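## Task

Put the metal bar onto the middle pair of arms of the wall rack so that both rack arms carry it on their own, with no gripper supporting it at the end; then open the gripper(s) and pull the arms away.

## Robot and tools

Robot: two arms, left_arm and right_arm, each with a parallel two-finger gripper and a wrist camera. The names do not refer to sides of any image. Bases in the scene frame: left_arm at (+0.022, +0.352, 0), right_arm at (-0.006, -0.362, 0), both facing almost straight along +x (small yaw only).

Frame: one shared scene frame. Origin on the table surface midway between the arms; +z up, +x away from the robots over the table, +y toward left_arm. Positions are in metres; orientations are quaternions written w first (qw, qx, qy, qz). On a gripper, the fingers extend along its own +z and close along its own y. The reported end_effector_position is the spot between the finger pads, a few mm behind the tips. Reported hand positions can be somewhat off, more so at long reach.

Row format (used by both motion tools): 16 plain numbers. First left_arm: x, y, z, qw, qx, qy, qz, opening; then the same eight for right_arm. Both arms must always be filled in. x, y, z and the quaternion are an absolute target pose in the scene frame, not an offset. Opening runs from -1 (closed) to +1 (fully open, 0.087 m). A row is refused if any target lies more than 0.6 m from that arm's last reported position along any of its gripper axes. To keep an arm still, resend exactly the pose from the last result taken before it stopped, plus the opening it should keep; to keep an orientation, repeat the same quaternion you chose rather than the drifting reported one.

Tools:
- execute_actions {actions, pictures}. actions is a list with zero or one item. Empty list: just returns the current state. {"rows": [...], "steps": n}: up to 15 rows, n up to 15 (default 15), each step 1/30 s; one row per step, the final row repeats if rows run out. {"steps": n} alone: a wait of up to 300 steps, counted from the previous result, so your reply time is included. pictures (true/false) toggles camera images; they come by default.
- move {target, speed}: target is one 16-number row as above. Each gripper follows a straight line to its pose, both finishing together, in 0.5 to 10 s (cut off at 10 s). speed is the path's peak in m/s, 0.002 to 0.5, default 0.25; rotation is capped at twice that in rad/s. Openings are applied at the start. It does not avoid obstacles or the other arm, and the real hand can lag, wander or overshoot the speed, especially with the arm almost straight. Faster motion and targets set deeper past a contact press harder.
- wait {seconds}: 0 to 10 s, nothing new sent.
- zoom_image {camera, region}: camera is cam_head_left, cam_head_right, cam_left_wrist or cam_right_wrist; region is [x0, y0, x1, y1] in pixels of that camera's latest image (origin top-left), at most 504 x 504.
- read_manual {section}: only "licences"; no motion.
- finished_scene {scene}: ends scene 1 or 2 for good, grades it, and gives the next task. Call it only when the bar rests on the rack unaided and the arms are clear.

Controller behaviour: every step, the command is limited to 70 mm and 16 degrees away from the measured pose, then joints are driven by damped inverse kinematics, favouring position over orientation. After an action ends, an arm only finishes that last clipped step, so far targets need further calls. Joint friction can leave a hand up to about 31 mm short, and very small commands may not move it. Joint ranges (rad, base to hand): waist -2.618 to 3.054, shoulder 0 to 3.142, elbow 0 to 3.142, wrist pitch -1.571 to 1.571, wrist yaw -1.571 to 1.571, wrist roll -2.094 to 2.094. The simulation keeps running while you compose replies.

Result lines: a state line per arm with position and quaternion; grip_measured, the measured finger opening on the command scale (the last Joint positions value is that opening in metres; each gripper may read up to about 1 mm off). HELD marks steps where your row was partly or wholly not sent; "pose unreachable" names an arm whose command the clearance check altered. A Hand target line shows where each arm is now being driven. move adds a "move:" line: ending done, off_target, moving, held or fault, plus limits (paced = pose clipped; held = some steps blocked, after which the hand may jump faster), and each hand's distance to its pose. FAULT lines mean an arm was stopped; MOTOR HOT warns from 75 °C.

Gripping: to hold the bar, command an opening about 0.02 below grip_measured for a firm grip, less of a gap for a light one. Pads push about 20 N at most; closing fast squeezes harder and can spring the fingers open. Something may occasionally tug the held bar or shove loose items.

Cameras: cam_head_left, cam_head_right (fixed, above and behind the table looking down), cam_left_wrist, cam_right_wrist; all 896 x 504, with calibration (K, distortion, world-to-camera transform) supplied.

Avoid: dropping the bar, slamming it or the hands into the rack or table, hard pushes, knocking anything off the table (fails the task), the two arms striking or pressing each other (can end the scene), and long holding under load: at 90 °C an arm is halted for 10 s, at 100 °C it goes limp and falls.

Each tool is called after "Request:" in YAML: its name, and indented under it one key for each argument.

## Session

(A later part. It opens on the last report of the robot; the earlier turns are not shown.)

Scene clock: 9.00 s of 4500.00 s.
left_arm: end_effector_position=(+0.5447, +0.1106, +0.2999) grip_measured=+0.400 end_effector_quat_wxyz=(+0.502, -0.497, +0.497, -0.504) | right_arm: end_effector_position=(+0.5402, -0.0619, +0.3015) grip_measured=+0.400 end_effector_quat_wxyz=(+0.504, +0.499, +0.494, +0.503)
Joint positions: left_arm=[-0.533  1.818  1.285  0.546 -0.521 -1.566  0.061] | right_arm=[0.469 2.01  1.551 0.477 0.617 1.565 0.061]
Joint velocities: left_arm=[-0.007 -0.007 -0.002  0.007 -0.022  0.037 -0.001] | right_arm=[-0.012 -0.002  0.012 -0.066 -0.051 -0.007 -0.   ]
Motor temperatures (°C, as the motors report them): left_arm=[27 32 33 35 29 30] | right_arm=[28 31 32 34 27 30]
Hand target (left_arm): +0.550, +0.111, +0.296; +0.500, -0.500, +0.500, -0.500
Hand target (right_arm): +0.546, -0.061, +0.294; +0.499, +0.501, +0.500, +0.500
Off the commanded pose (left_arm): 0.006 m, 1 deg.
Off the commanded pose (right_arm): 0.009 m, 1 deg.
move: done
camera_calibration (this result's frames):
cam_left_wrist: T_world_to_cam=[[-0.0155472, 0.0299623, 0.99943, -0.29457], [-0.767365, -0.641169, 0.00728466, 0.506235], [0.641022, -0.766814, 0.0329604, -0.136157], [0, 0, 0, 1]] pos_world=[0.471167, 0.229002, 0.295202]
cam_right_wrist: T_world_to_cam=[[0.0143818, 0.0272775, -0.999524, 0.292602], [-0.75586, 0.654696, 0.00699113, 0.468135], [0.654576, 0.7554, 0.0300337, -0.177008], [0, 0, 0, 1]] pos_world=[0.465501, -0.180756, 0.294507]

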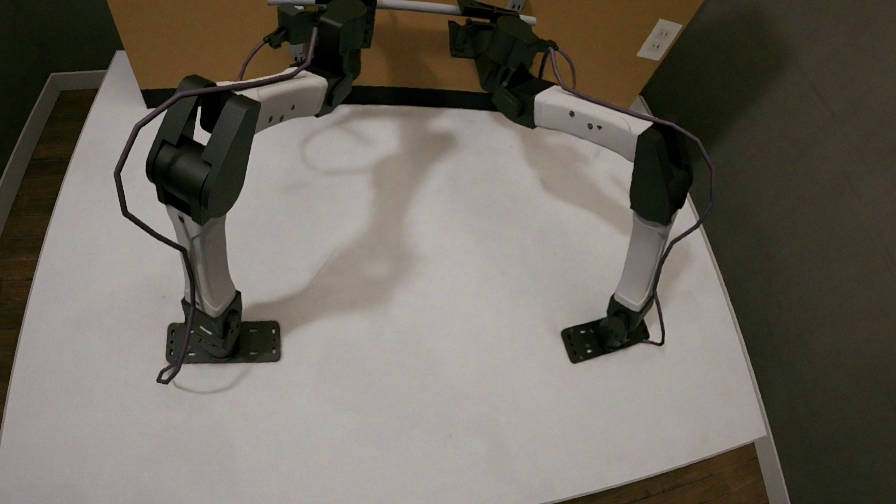

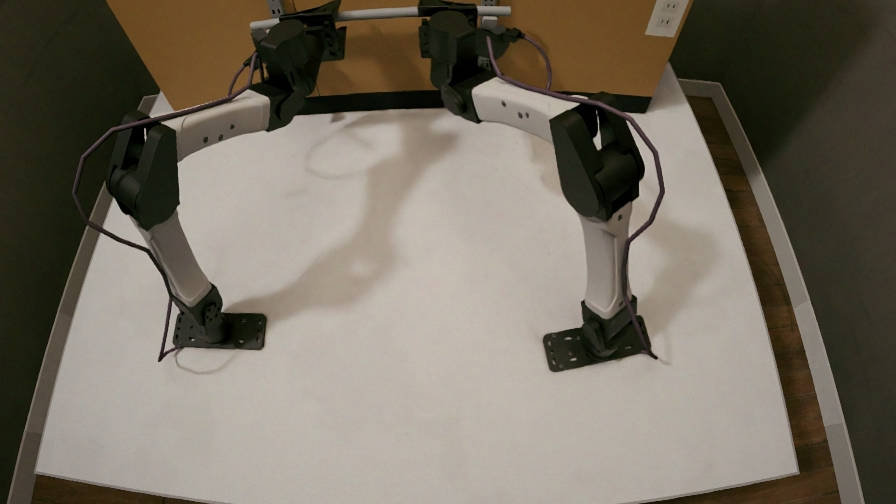

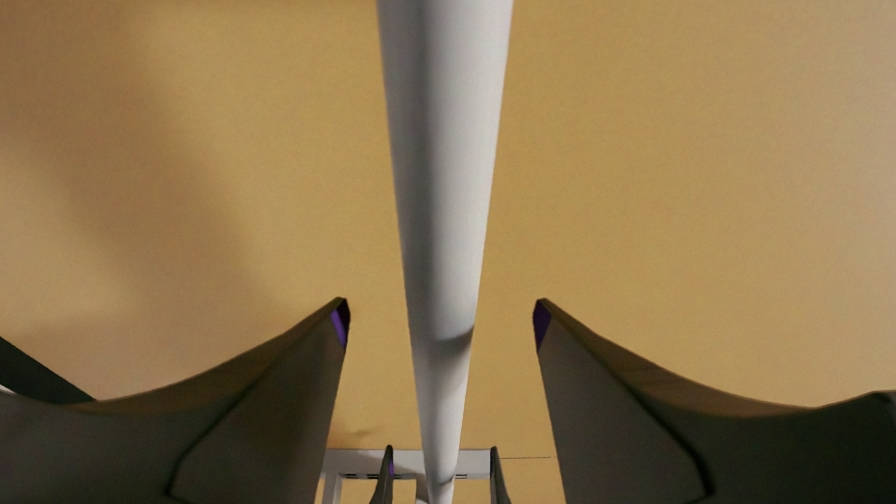

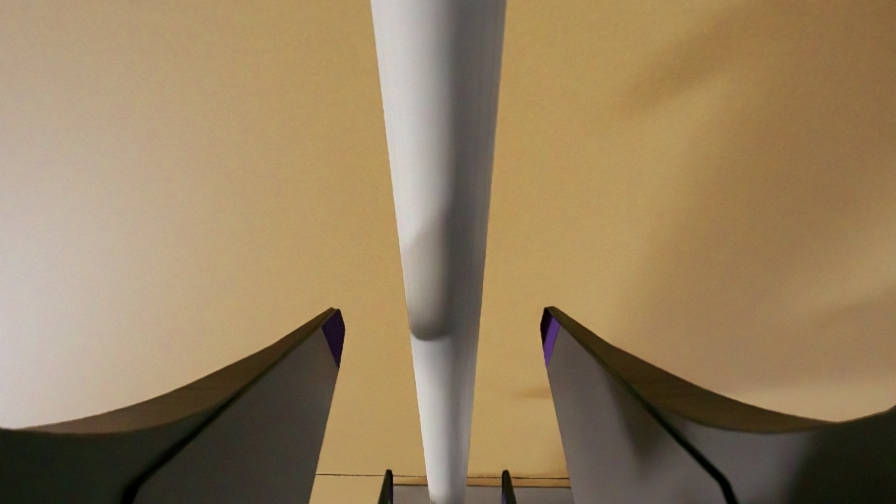

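Bar at pinch. Proceed.

Request:
move:
  target: [0.55,0.11,0.297,0.5,-0.5,0.5,-0.5,-0.65,0.546,-0.06,0.295,0.5,0.5,0.5,0.5,-0.65]

Request:
move:
  target: [0.54,0.11,0.346,0.5,-0.5,0.5,-0.5,-0.65,0.536,-0.06,0.347,0.5,0.5,0.5,0.5,-0.65]
  speed: 0.05

Request:
move:
  target: [0.468,0.11,0.34,0.5,-0.5,0.5,-0.5,-0.65,0.464,-0.06,0.341,0.5,0.5,0.5,0.5,-0.65]
  speed: 0.07

Request:
move:
  target: [0.468,0.11,0.25,0.5,-0.5,0.5,-0.5,-0.65,0.464,-0.06,0.25,0.5,0.5,0.5,0.5,-0.65]
  speed: 0.07

Request:
move:
  target: [0.545,0.11,0.25,0.5,-0.5,0.5,-0.5,-0.65,0.541,-0.06,0.25,0.5,0.5,0.5,0.5,-0.65]
  speed: 0.05

Request:
move:
  target: [0.54,0.11,0.214,0.5,-0.5,0.5,-0.5,-0.65,0.536,-0.06,0.213,0.5,0.5,0.5,0.5,-0.65]
  speed: 0.03

Scene clock: 18.43 s of 4500.00 s.
left_arm: end_effector_position=(+0.5447, +0.1104, +0.2996) grip_measured=-0.571 end_effector_quat_wxyz=(+0.502, -0.497, +0.498, -0.504) | right_arm: end_effector_position=(+0.5402, -0.0616, +0.3006) grip_measured=-0.555 end_effector_quat_wxyz=(+0.503, +0.500, +0.495, +0.502)
Joint positions: left_arm=[-0.533  1.818  1.285  0.545 -0.519 -1.566  0.019] | right_arm=[0.469 2.01  1.551 0.472 0.615 1.567 0.019]
Joint velocities: left_arm=[-0.017 -0.007  0.002  0.051  0.022  0.007 -0.001] | right_arm=[ 0.002 -0.007 -0.002 -0.051 -0.037  0.022 -0.   ]
Motor temperatures (°C, as the motors report them): left_arm=[27 34 35 36 29 30] | right_arm=[28 34 34 35 27 30]
Hand target (left_arm): +0.550, +0.110, +0.297; +0.500, -0.500, +0.500, -0.500
Hand target (right_arm): +0.546, -0.060, +0.295; +0.500, +0.500, +0.500, +0.500
Off the commanded pose (left_arm): 0.006 m, 1 deg.
Off the commanded pose (right_arm): 0.008 m, 1 deg.
After step 90, 5.73 s passed at rest.
move: done
camera_calibration (this result's frames):
cam_left_wrist: T_world_to_cam=[[-0.0145199, 0.0293984, 0.999462, -0.294788], [-0.768335, -0.640002, 0.00766296, 0.506304], [0.639883, -0.767811, 0.0318806, -0.135261], [0, 0, 0, 1]] pos_world=[0.471282, 0.228847, 0.295062]
cam_right_wrist: T_world_to_cam=[[0.010927, 0.0267819, -0.999582, 0.293611], [-0.756846, 0.653529, 0.00923654, 0.467712], [0.653502, 0.756428, 0.0274108, -0.175747], [0, 0, 0, 1]] pos_world=[0.465628, -0.180587, 0.293985]

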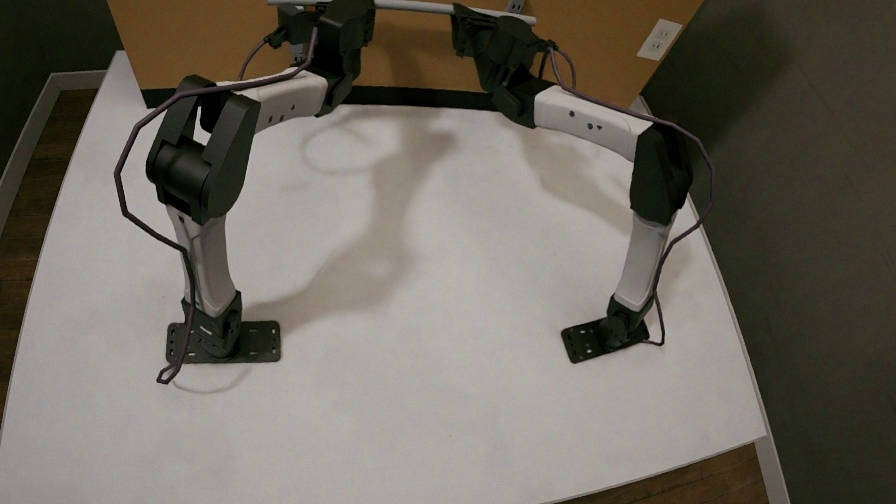

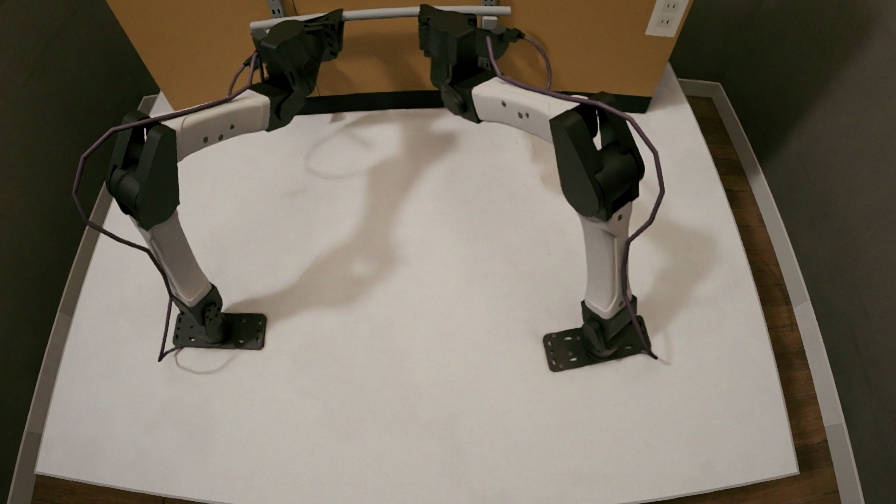

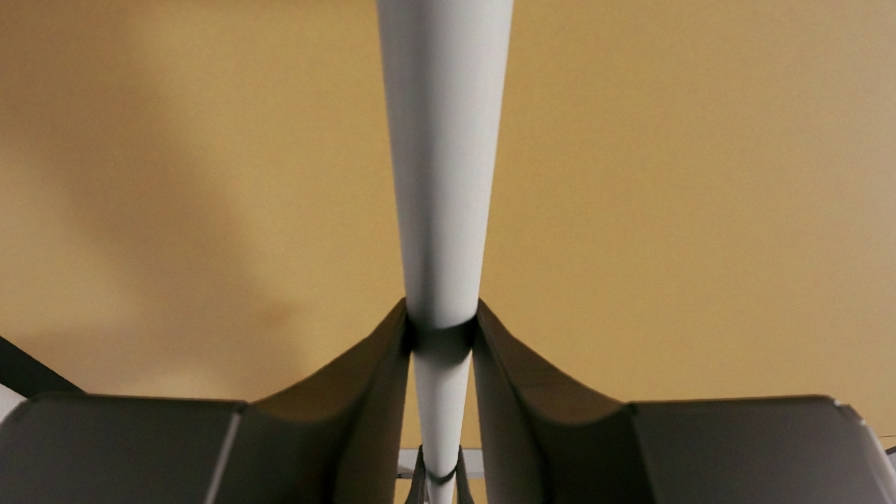

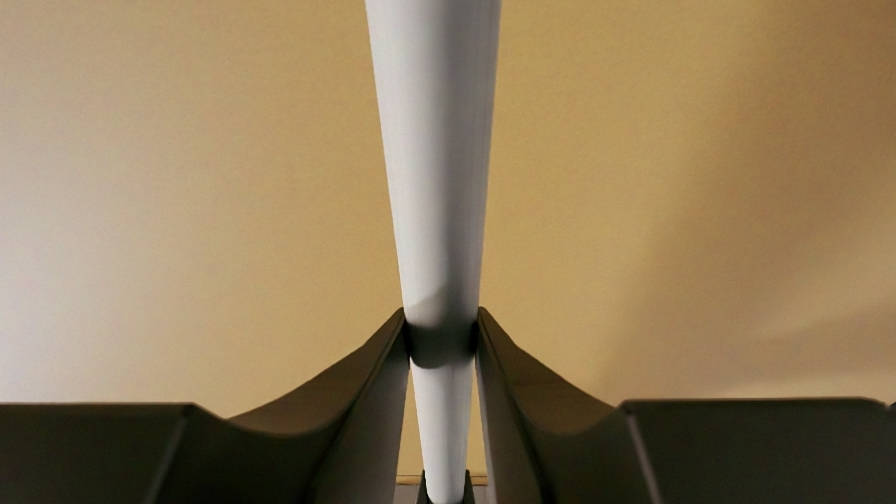

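Scene clock: 19.63 s of 4500.00 s.
left_arm: end_effector_position=(+0.5441, +0.1116, +0.3324) grip_measured=-0.571 end_effector_quat_wxyz=(+0.498, -0.503, +0.505, -0.494) | right_arm: end_effector_position=(+0.5404, -0.0608, +0.3334) grip_measured=-0.555 end_effector_quat_wxyz=(+0.499, +0.503, +0.504, +0.495)
Joint positions: left_arm=[-0.533  1.782  1.404  0.359 -0.524 -1.575  0.019] | right_arm=[0.469 1.99  1.679 0.295 0.612 1.575 0.019]
Joint velocities: left_arm=[ 0.002  0.017 -0.007 -0.081  0.022 -0.066 -0.   ] | right_arm=[ 0.002  0.022 -0.002 -0.051 -0.007 -0.007  0.001]
Motor temperatures (°C, as the motors report them): left_arm=[27 34 35 36 29 30] | right_arm=[28 34 34 35 27 30]
Hand target (left_arm): +0.541, +0.110, +0.346; +0.500, -0.500, +0.500, -0.500
Hand target (right_arm): +0.536, -0.060, +0.347; +0.500, +0.500, +0.500, +0.500
Off the commanded pose (left_arm): 0.014 m, 1 deg.
Off the commanded pose (right_arm): 0.014 m, 1 deg.
move: off_target (left_arm, right_arm)
camera_calibration (this result's frames):
cam_left_wrist: T_world_to_cam=[[0.0124639, 0.0225687, 0.999668, -0.341605], [-0.76495, -0.64364, 0.0240684, 0.499536], [0.643969, -0.764995, 0.00924163, -0.130047], [0, 0, 0, 1]] pos_world=[0.470124, 0.229746, 0.330671]
cam_right_wrist: T_world_to_cam=[[-0.0125576, 0.0187893, -0.999745, 0.338637], [-0.758469, 0.651346, 0.0217685, 0.463641], [0.651589, 0.758548, 0.00607176, -0.169128], [0, 0, 0, 1]] pos_world=[0.466112, -0.180061, 0.329485]

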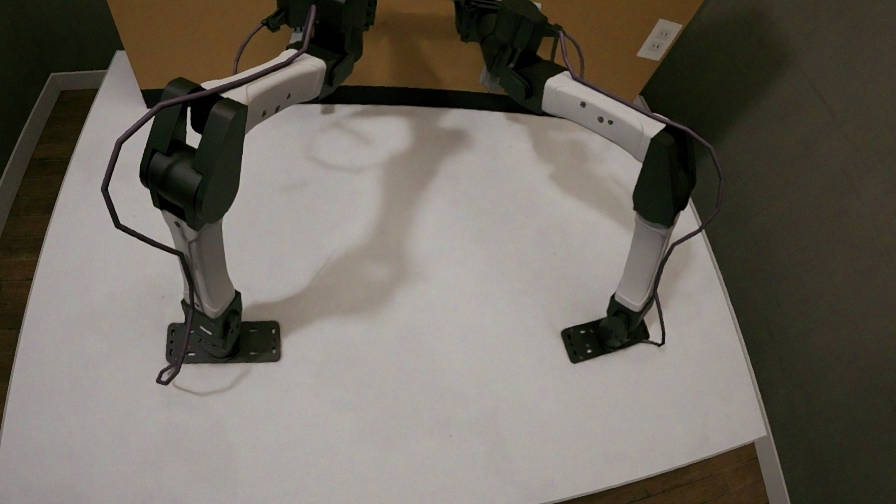

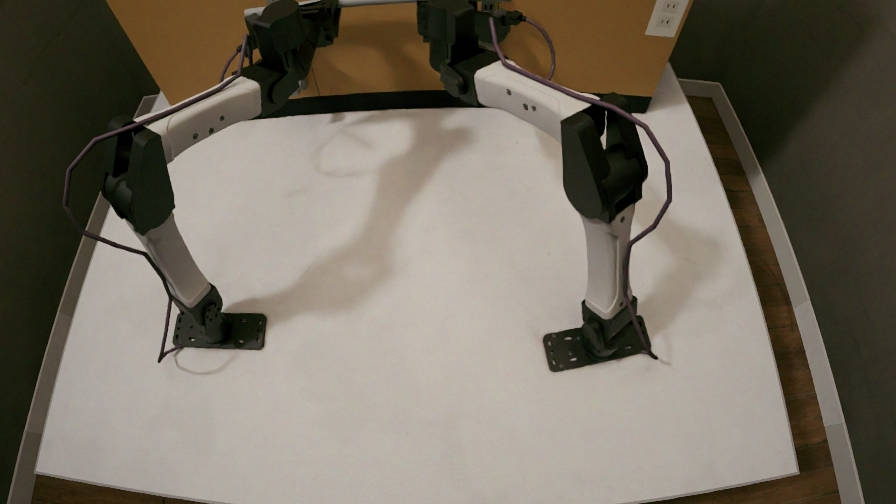

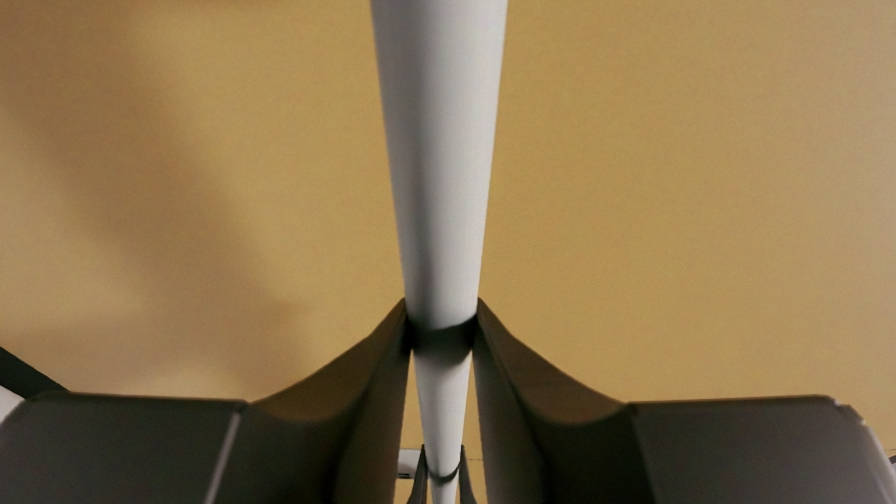

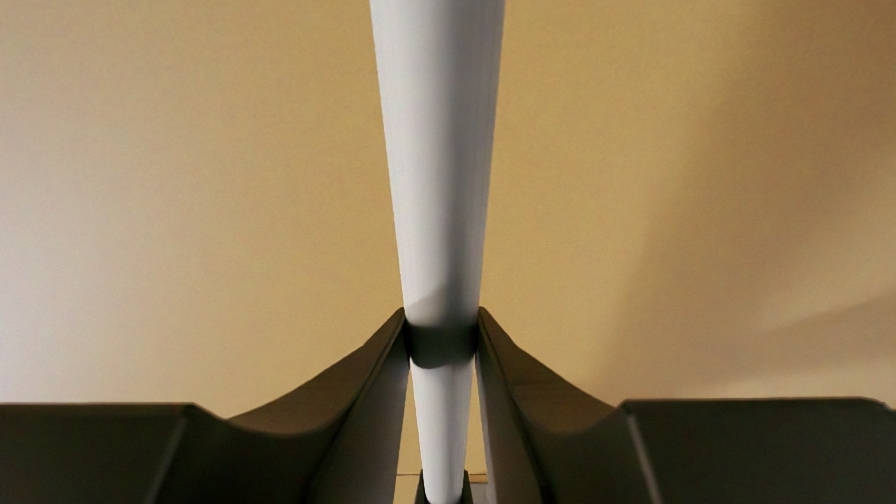

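Scene clock: 21.03 s of 4500.00 s.
left_arm: end_effector_position=(+0.4732, +0.1103, +0.3398) grip_measured=-0.571 end_effector_quat_wxyz=(+0.499, -0.504, +0.501, -0.496) | right_arm: end_effector_position=(+0.4697, -0.0594, +0.3403) grip_measured=-0.555 end_effector_quat_wxyz=(+0.498, +0.502, +0.501, +0.499)
Joint positions: left_arm=[-0.642  1.559  1.179  0.367 -0.637 -1.577  0.019] | right_arm=[0.572 1.774 1.414 0.352 0.712 1.578 0.019]
Joint velocities: left_arm=[-0.022 -0.027 -0.012  0.007  0.007 -0.022 -0.   ] | right_arm=[-0.002 -0.012 -0.027  0.051 -0.022 -0.007 -0.   ]
Motor temperatures (°C, as the motors report them): left_arm=[27 34 35 36 29 30] | right_arm=[28 35 35 35 27 30]
Hand target (left_arm): +0.468, +0.109, +0.341; +0.500, -0.500, +0.500, -0.500
Hand target (right_arm): +0.464, -0.059, +0.342; +0.501, +0.499, +0.500, +0.500
Off the commanded pose (left_arm): 0.005 m, 1 deg.
Off the commanded pose (right_arm): 0.006 m, 0 deg.
move: done
camera_calibration (this result's frames):
cam_left_wrist: T_world_to_cam=[[0.00565421, 0.0263802, 0.999636, -0.34529], [-0.762637, -0.646473, 0.021374, 0.444446], [0.646802, -0.76248, 0.0164632, -0.0894978], [0, 0, 0, 1]] pos_world=[0.398791, 0.228191, 0.337139]
cam_right_wrist: T_world_to_cam=[[-0.00620799, 0.0253237, -0.99966, 0.341968], [-0.761071, 0.648324, 0.0211499, 0.410183], [0.648639, 0.760944, 0.0152484, -0.125818], [0, 0, 0, 1]] pos_world=[0.395912, -0.178851, 0.335095]

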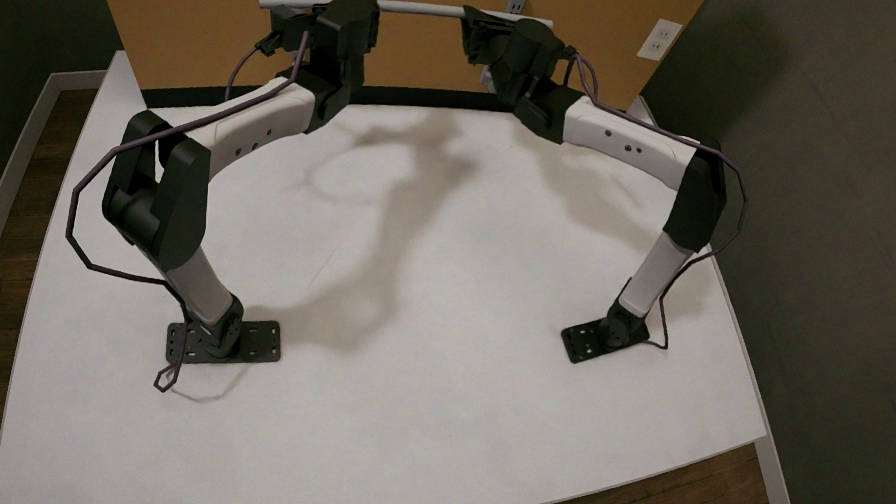

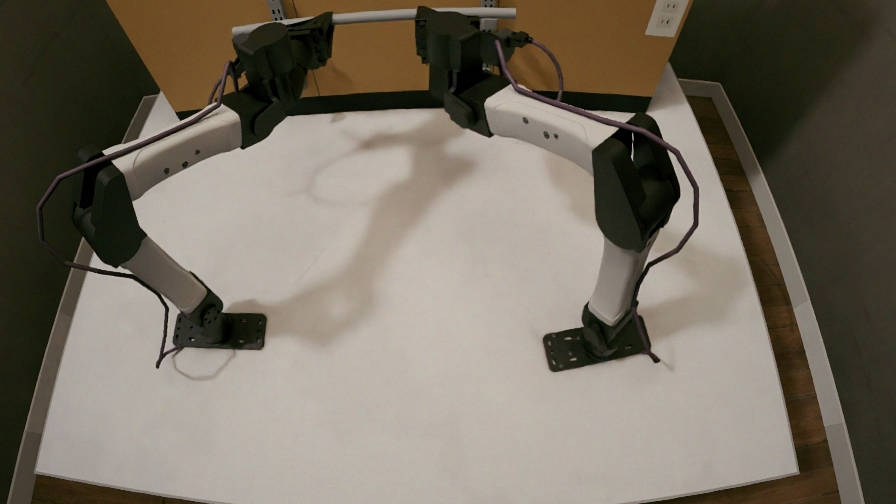

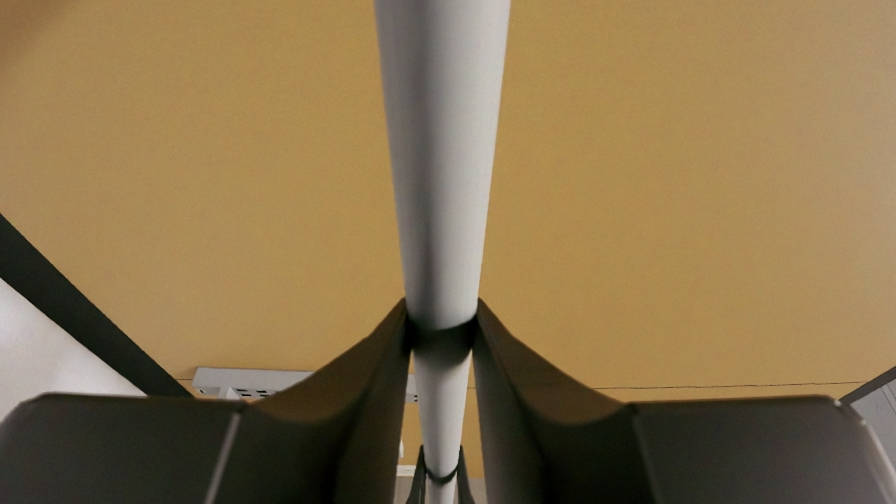

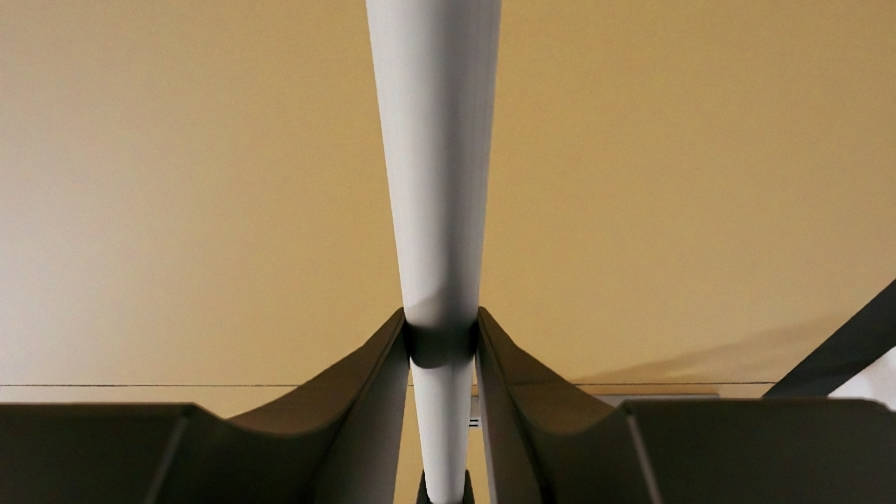

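Scene clock: 22.83 s of 4500.00 s.
left_arm: end_effector_position=(+0.4682, +0.1104, +0.2578) grip_measured=-0.571 end_effector_quat_wxyz=(+0.498, -0.499, +0.500, -0.504) | right_arm: end_effector_position=(+0.4645, -0.0600, +0.2589) grip_measured=-0.555 end_effector_quat_wxyz=(+0.497, +0.497, +0.501, +0.505)
Joint positions: left_arm=[-0.644  1.645  0.91   0.739 -0.625 -1.574  0.019] | right_arm=[0.575 1.845 1.154 0.694 0.704 1.572 0.019]
Joint velocities: left_arm=[ 0.002  0.017 -0.002 -0.037 -0.022  0.007 -0.   ] | right_arm=[-0.002  0.002  0.007  0.022 -0.037  0.007 -0.001]
Motor temperatures (°C, as the motors report them): left_arm=[27 35 35 36 29 30] | right_arm=[28 35 35 36 27 30]
Hand target (left_arm): +0.467, +0.111, +0.250; +0.500, -0.500, +0.500, -0.500
Hand target (right_arm): +0.463, -0.061, +0.250; +0.500, +0.500, +0.500, +0.500
Off the commanded pose (left_arm): 0.008 m, 1 deg.
Off the commanded pose (right_arm): 0.009 m, 1 deg.
move: done
camera_calibration (this result's frames):
cam_left_wrist: T_world_to_cam=[[-0.00654055, 0.0326085, 0.999447, -0.258206], [-0.77144, -0.636108, 0.0157056, 0.446893], [0.636268, -0.770911, 0.029316, -0.0822756], [0, 0, 0, 1]] pos_world=[0.395412, 0.229265, 0.253456]
cam_right_wrist: T_world_to_cam=[[0.00275838, 0.0272146, -0.999626, 0.256518], [-0.768127, 0.640114, 0.0153074, 0.412666], [0.640291, 0.767797, 0.0226699, -0.118357], [0, 0, 0, 1]] pos_world=[0.392056, -0.18026, 0.252788]

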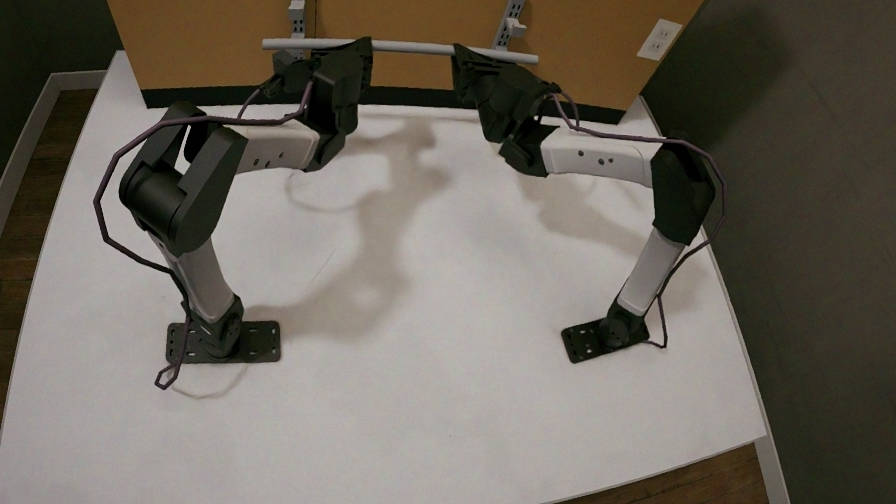

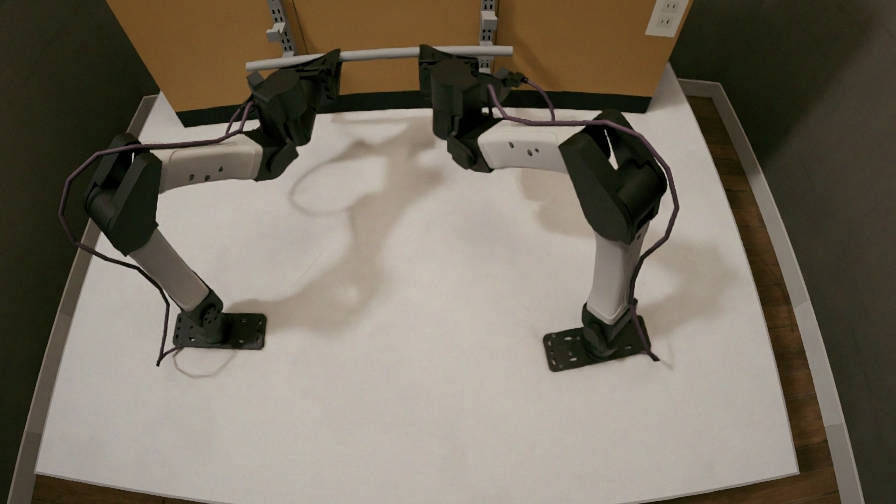

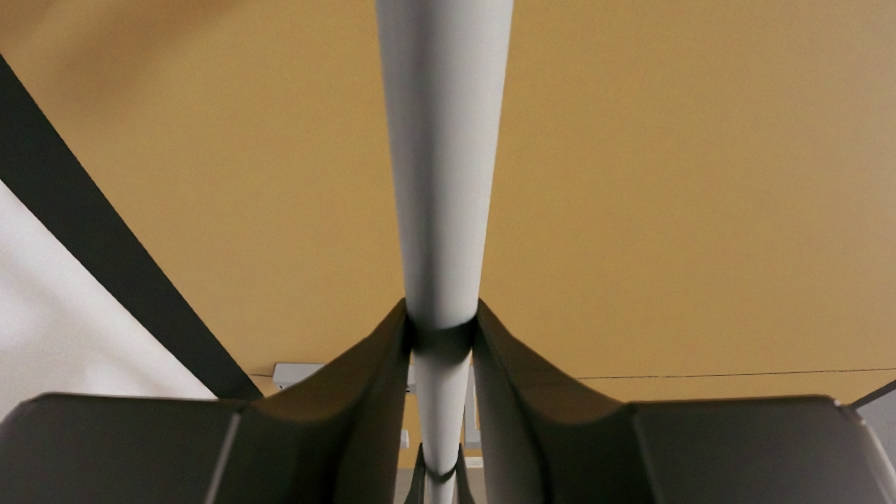

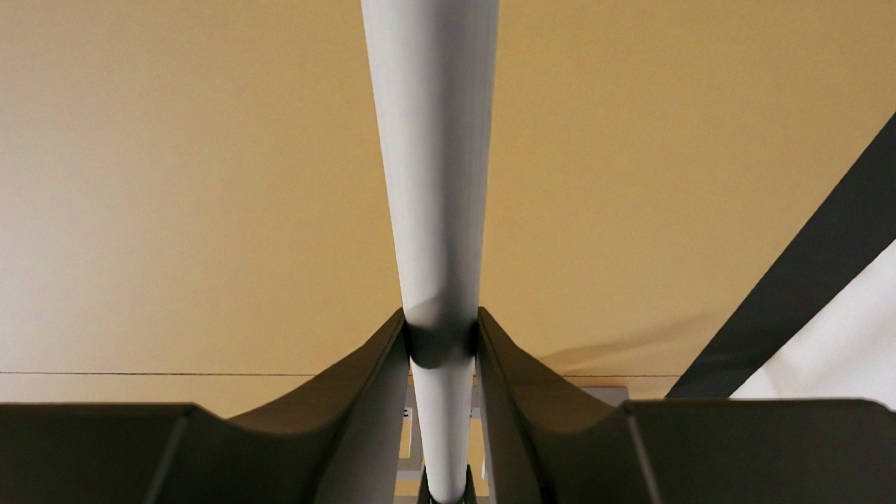

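Scene clock: 24.67 s of 4500.00 s.
left_arm: end_effector_position=(+0.5368, +0.1040, +0.2466) grip_measured=-0.571 end_effector_quat_wxyz=(+0.491, -0.495, +0.508, -0.506) | right_arm: end_effector_position=(+0.5390, -0.0675, +0.2491) grip_measured=-0.555 end_effector_quat_wxyz=(+0.504, +0.505, +0.497, +0.494)
Joint positions: left_arm=[-0.545  1.871  1.146  0.717 -0.506 -1.575  0.019] | right_arm=[0.465 2.053 1.417 0.63  0.625 1.572 0.019]
Joint velocities: left_arm=[ 0.017 -0.002  0.002  0.007  0.007 -0.037 -0.   ] | right_arm=[ 0.007  0.002 -0.002 -0.007 -0.051  0.037  0.   ]
Motor temperatures (°C, as the motors report them): left_arm=[27 35 36 37 29 30] | right_arm=[28 35 35 36 27 30]
Hand target (left_arm): +0.545, +0.111, +0.249; +0.499, -0.500, +0.500, -0.500
Hand target (right_arm): +0.541, -0.061, +0.250; +0.499, +0.501, +0.500, +0.500
Off the commanded pose (left_arm): 0.011 m, 2 deg.
Off the commanded pose (right_arm): 0.008 m, 1 deg.
move: off_target (left_arm)
camera_calibration (this result's frames):
cam_left_wrist: T_world_to_cam=[[0.00314781, 0.0288704, 0.999578, -0.251268], [-0.784215, -0.620154, 0.0203812, 0.499955], [0.620481, -0.783949, 0.0206884, -0.118607], [0, 0, 0, 1]] pos_world=[0.466456, 0.224322, 0.243426]
cam_right_wrist: T_world_to_cam=[[-0.0040379, 0.021432, -0.999762, 0.249979], [-0.747607, 0.663917, 0.0172519, 0.464895], [0.664129, 0.747499, 0.0133419, -0.17193], [0, 0, 0, 1]] pos_world=[0.462752, -0.185491, 0.244193]

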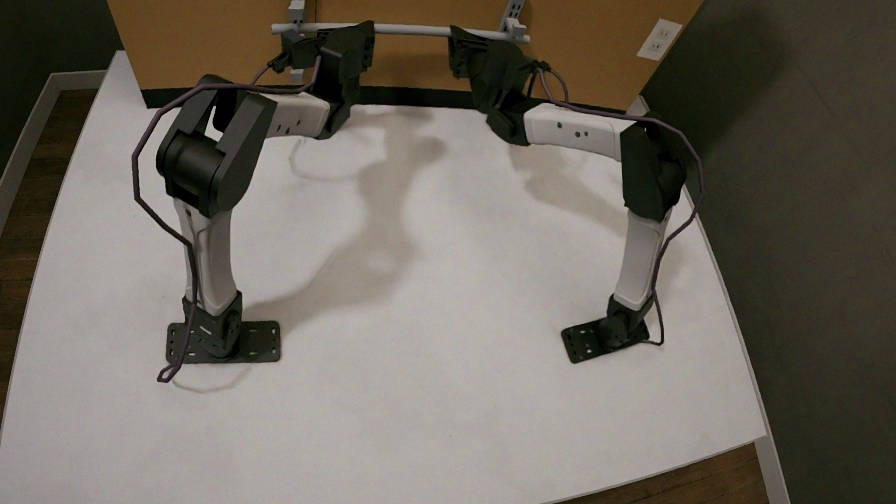

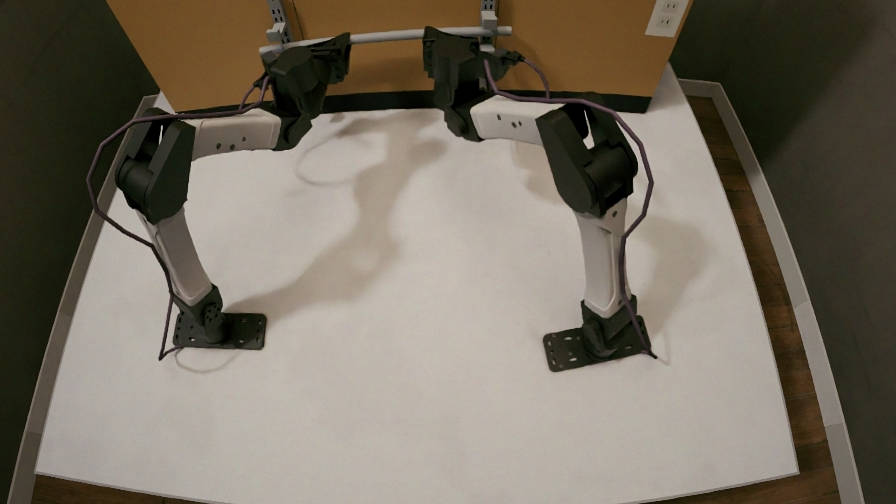

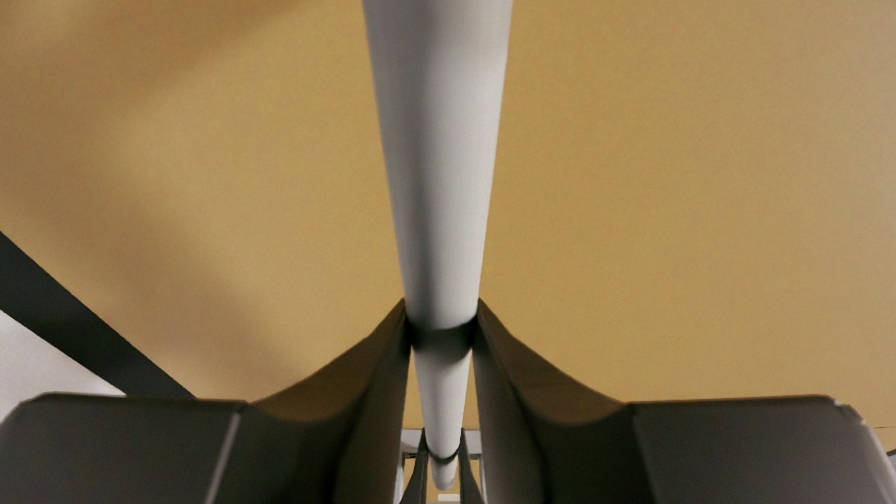

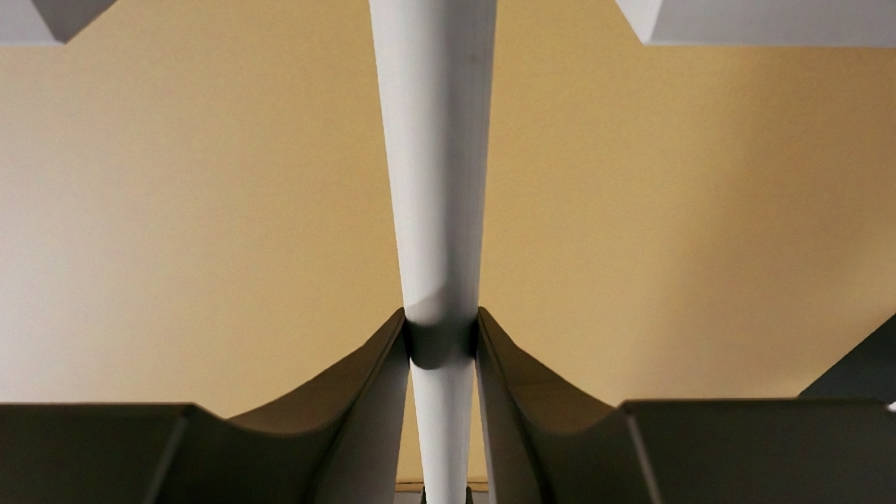

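Scene clock: 26.17 s of 4500.00 s.
left_arm: end_effector_position=(+0.5383, +0.1042, +0.2257) grip_measured=-0.571 end_effector_quat_wxyz=(+0.496, -0.493, +0.502, -0.509) | right_arm: end_effector_position=(+0.5398, -0.0674, +0.2274) grip_measured=-0.555 end_effector_quat_wxyz=(+0.506, +0.504, +0.490, +0.499)
Joint positions: left_arm=[-0.545  1.925  1.105  0.831 -0.512 -1.569  0.019] | right_arm=[0.465 2.098 1.373 0.74  0.627 1.57  0.019]
Joint velocities: left_arm=[-0.012  0.007 -0.007  0.022  0.007 -0.007  0.001] | right_arm=[-0.007 -0.002 -0.017 -0.051  0.022  0.051  0.   ]
Motor temperatures (°C, as the motors report them): left_arm=[27 35 36 37 29 30] | right_arm=[28 36 35 36 27 30]
Hand target (left_arm): +0.539, +0.110, +0.214; +0.500, -0.500, +0.500, -0.500
Hand target (right_arm): +0.536, -0.060, +0.213; +0.500, +0.500, +0.500, +0.500
Off the commanded pose (left_arm): 0.013 m, 1 deg.
Off the commanded pose (right_arm): 0.017 m, 1 deg.
move: off_target (left_arm, right_arm)
camera_calibration (this result's frames):
cam_left_wrist: T_world_to_cam=[[-0.0132528, 0.0318863, 0.999404, -0.221741], [-0.781128, -0.624298, 0.00956007, 0.502877], [0.62423, -0.780535, 0.033181, -0.124119], [0, 0, 0, 1]] pos_world=[0.467351, 0.224136, 0.22092]
cam_right_wrist: T_world_to_cam=[[0.012585, 0.0306501, -0.999451, 0.219953], [-0.746314, 0.665503, 0.0110114, 0.466637], [0.665475, 0.745766, 0.03125, -0.17717], [0, 0, 0, 1]] pos_world=[0.463392, -0.185162, 0.22023]

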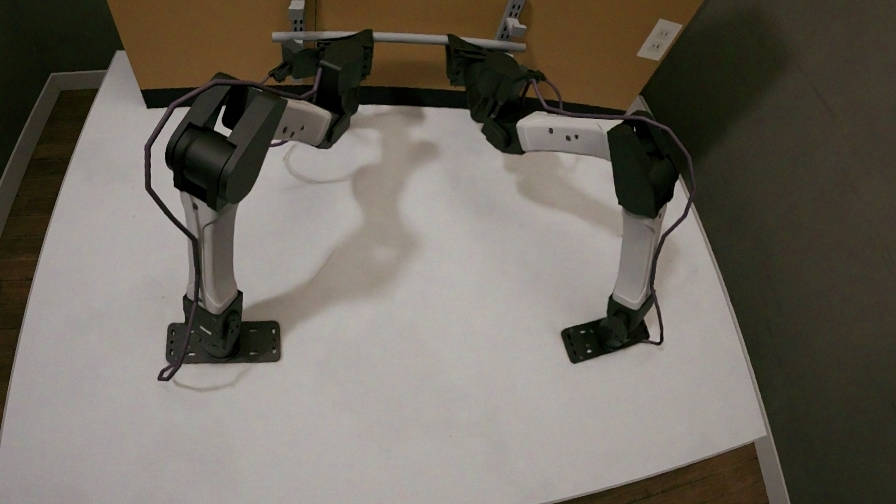

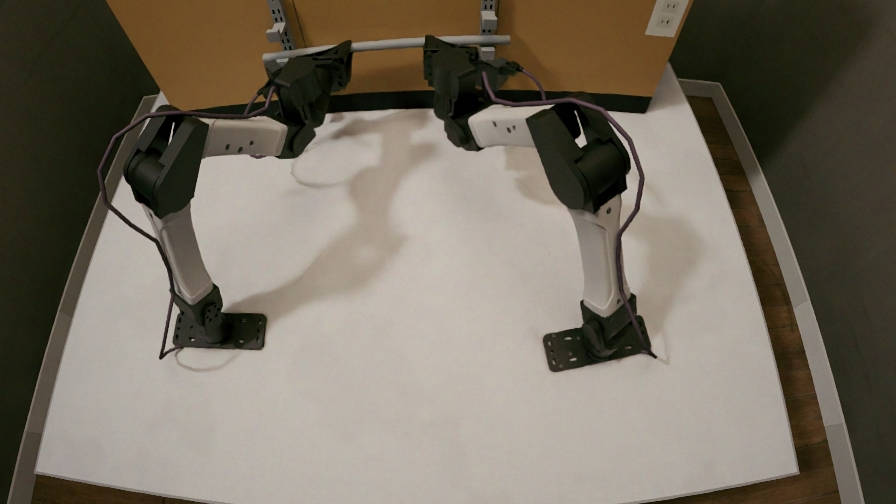

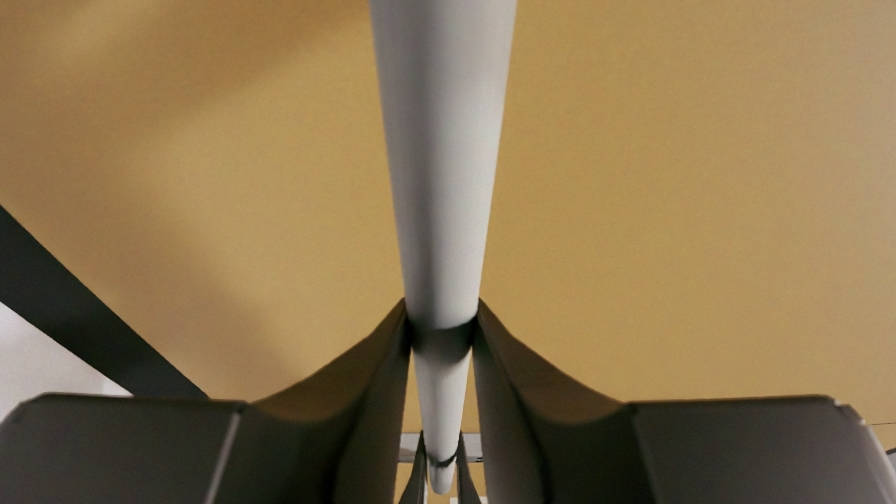

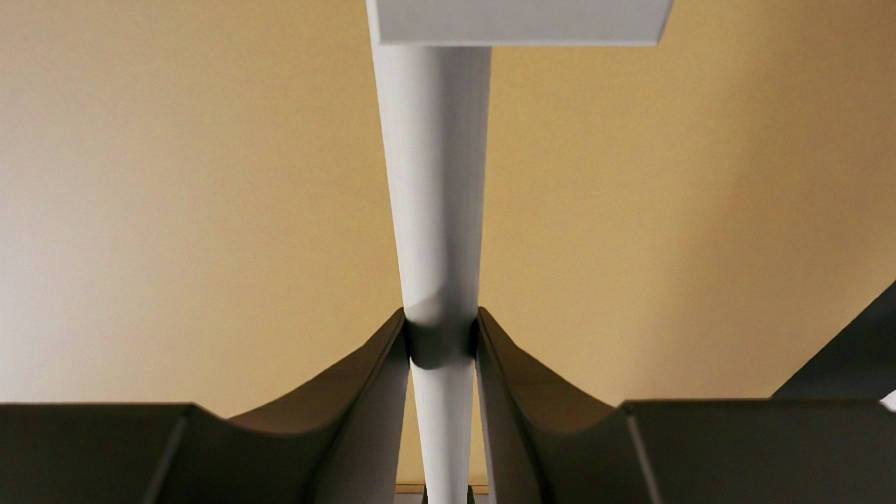

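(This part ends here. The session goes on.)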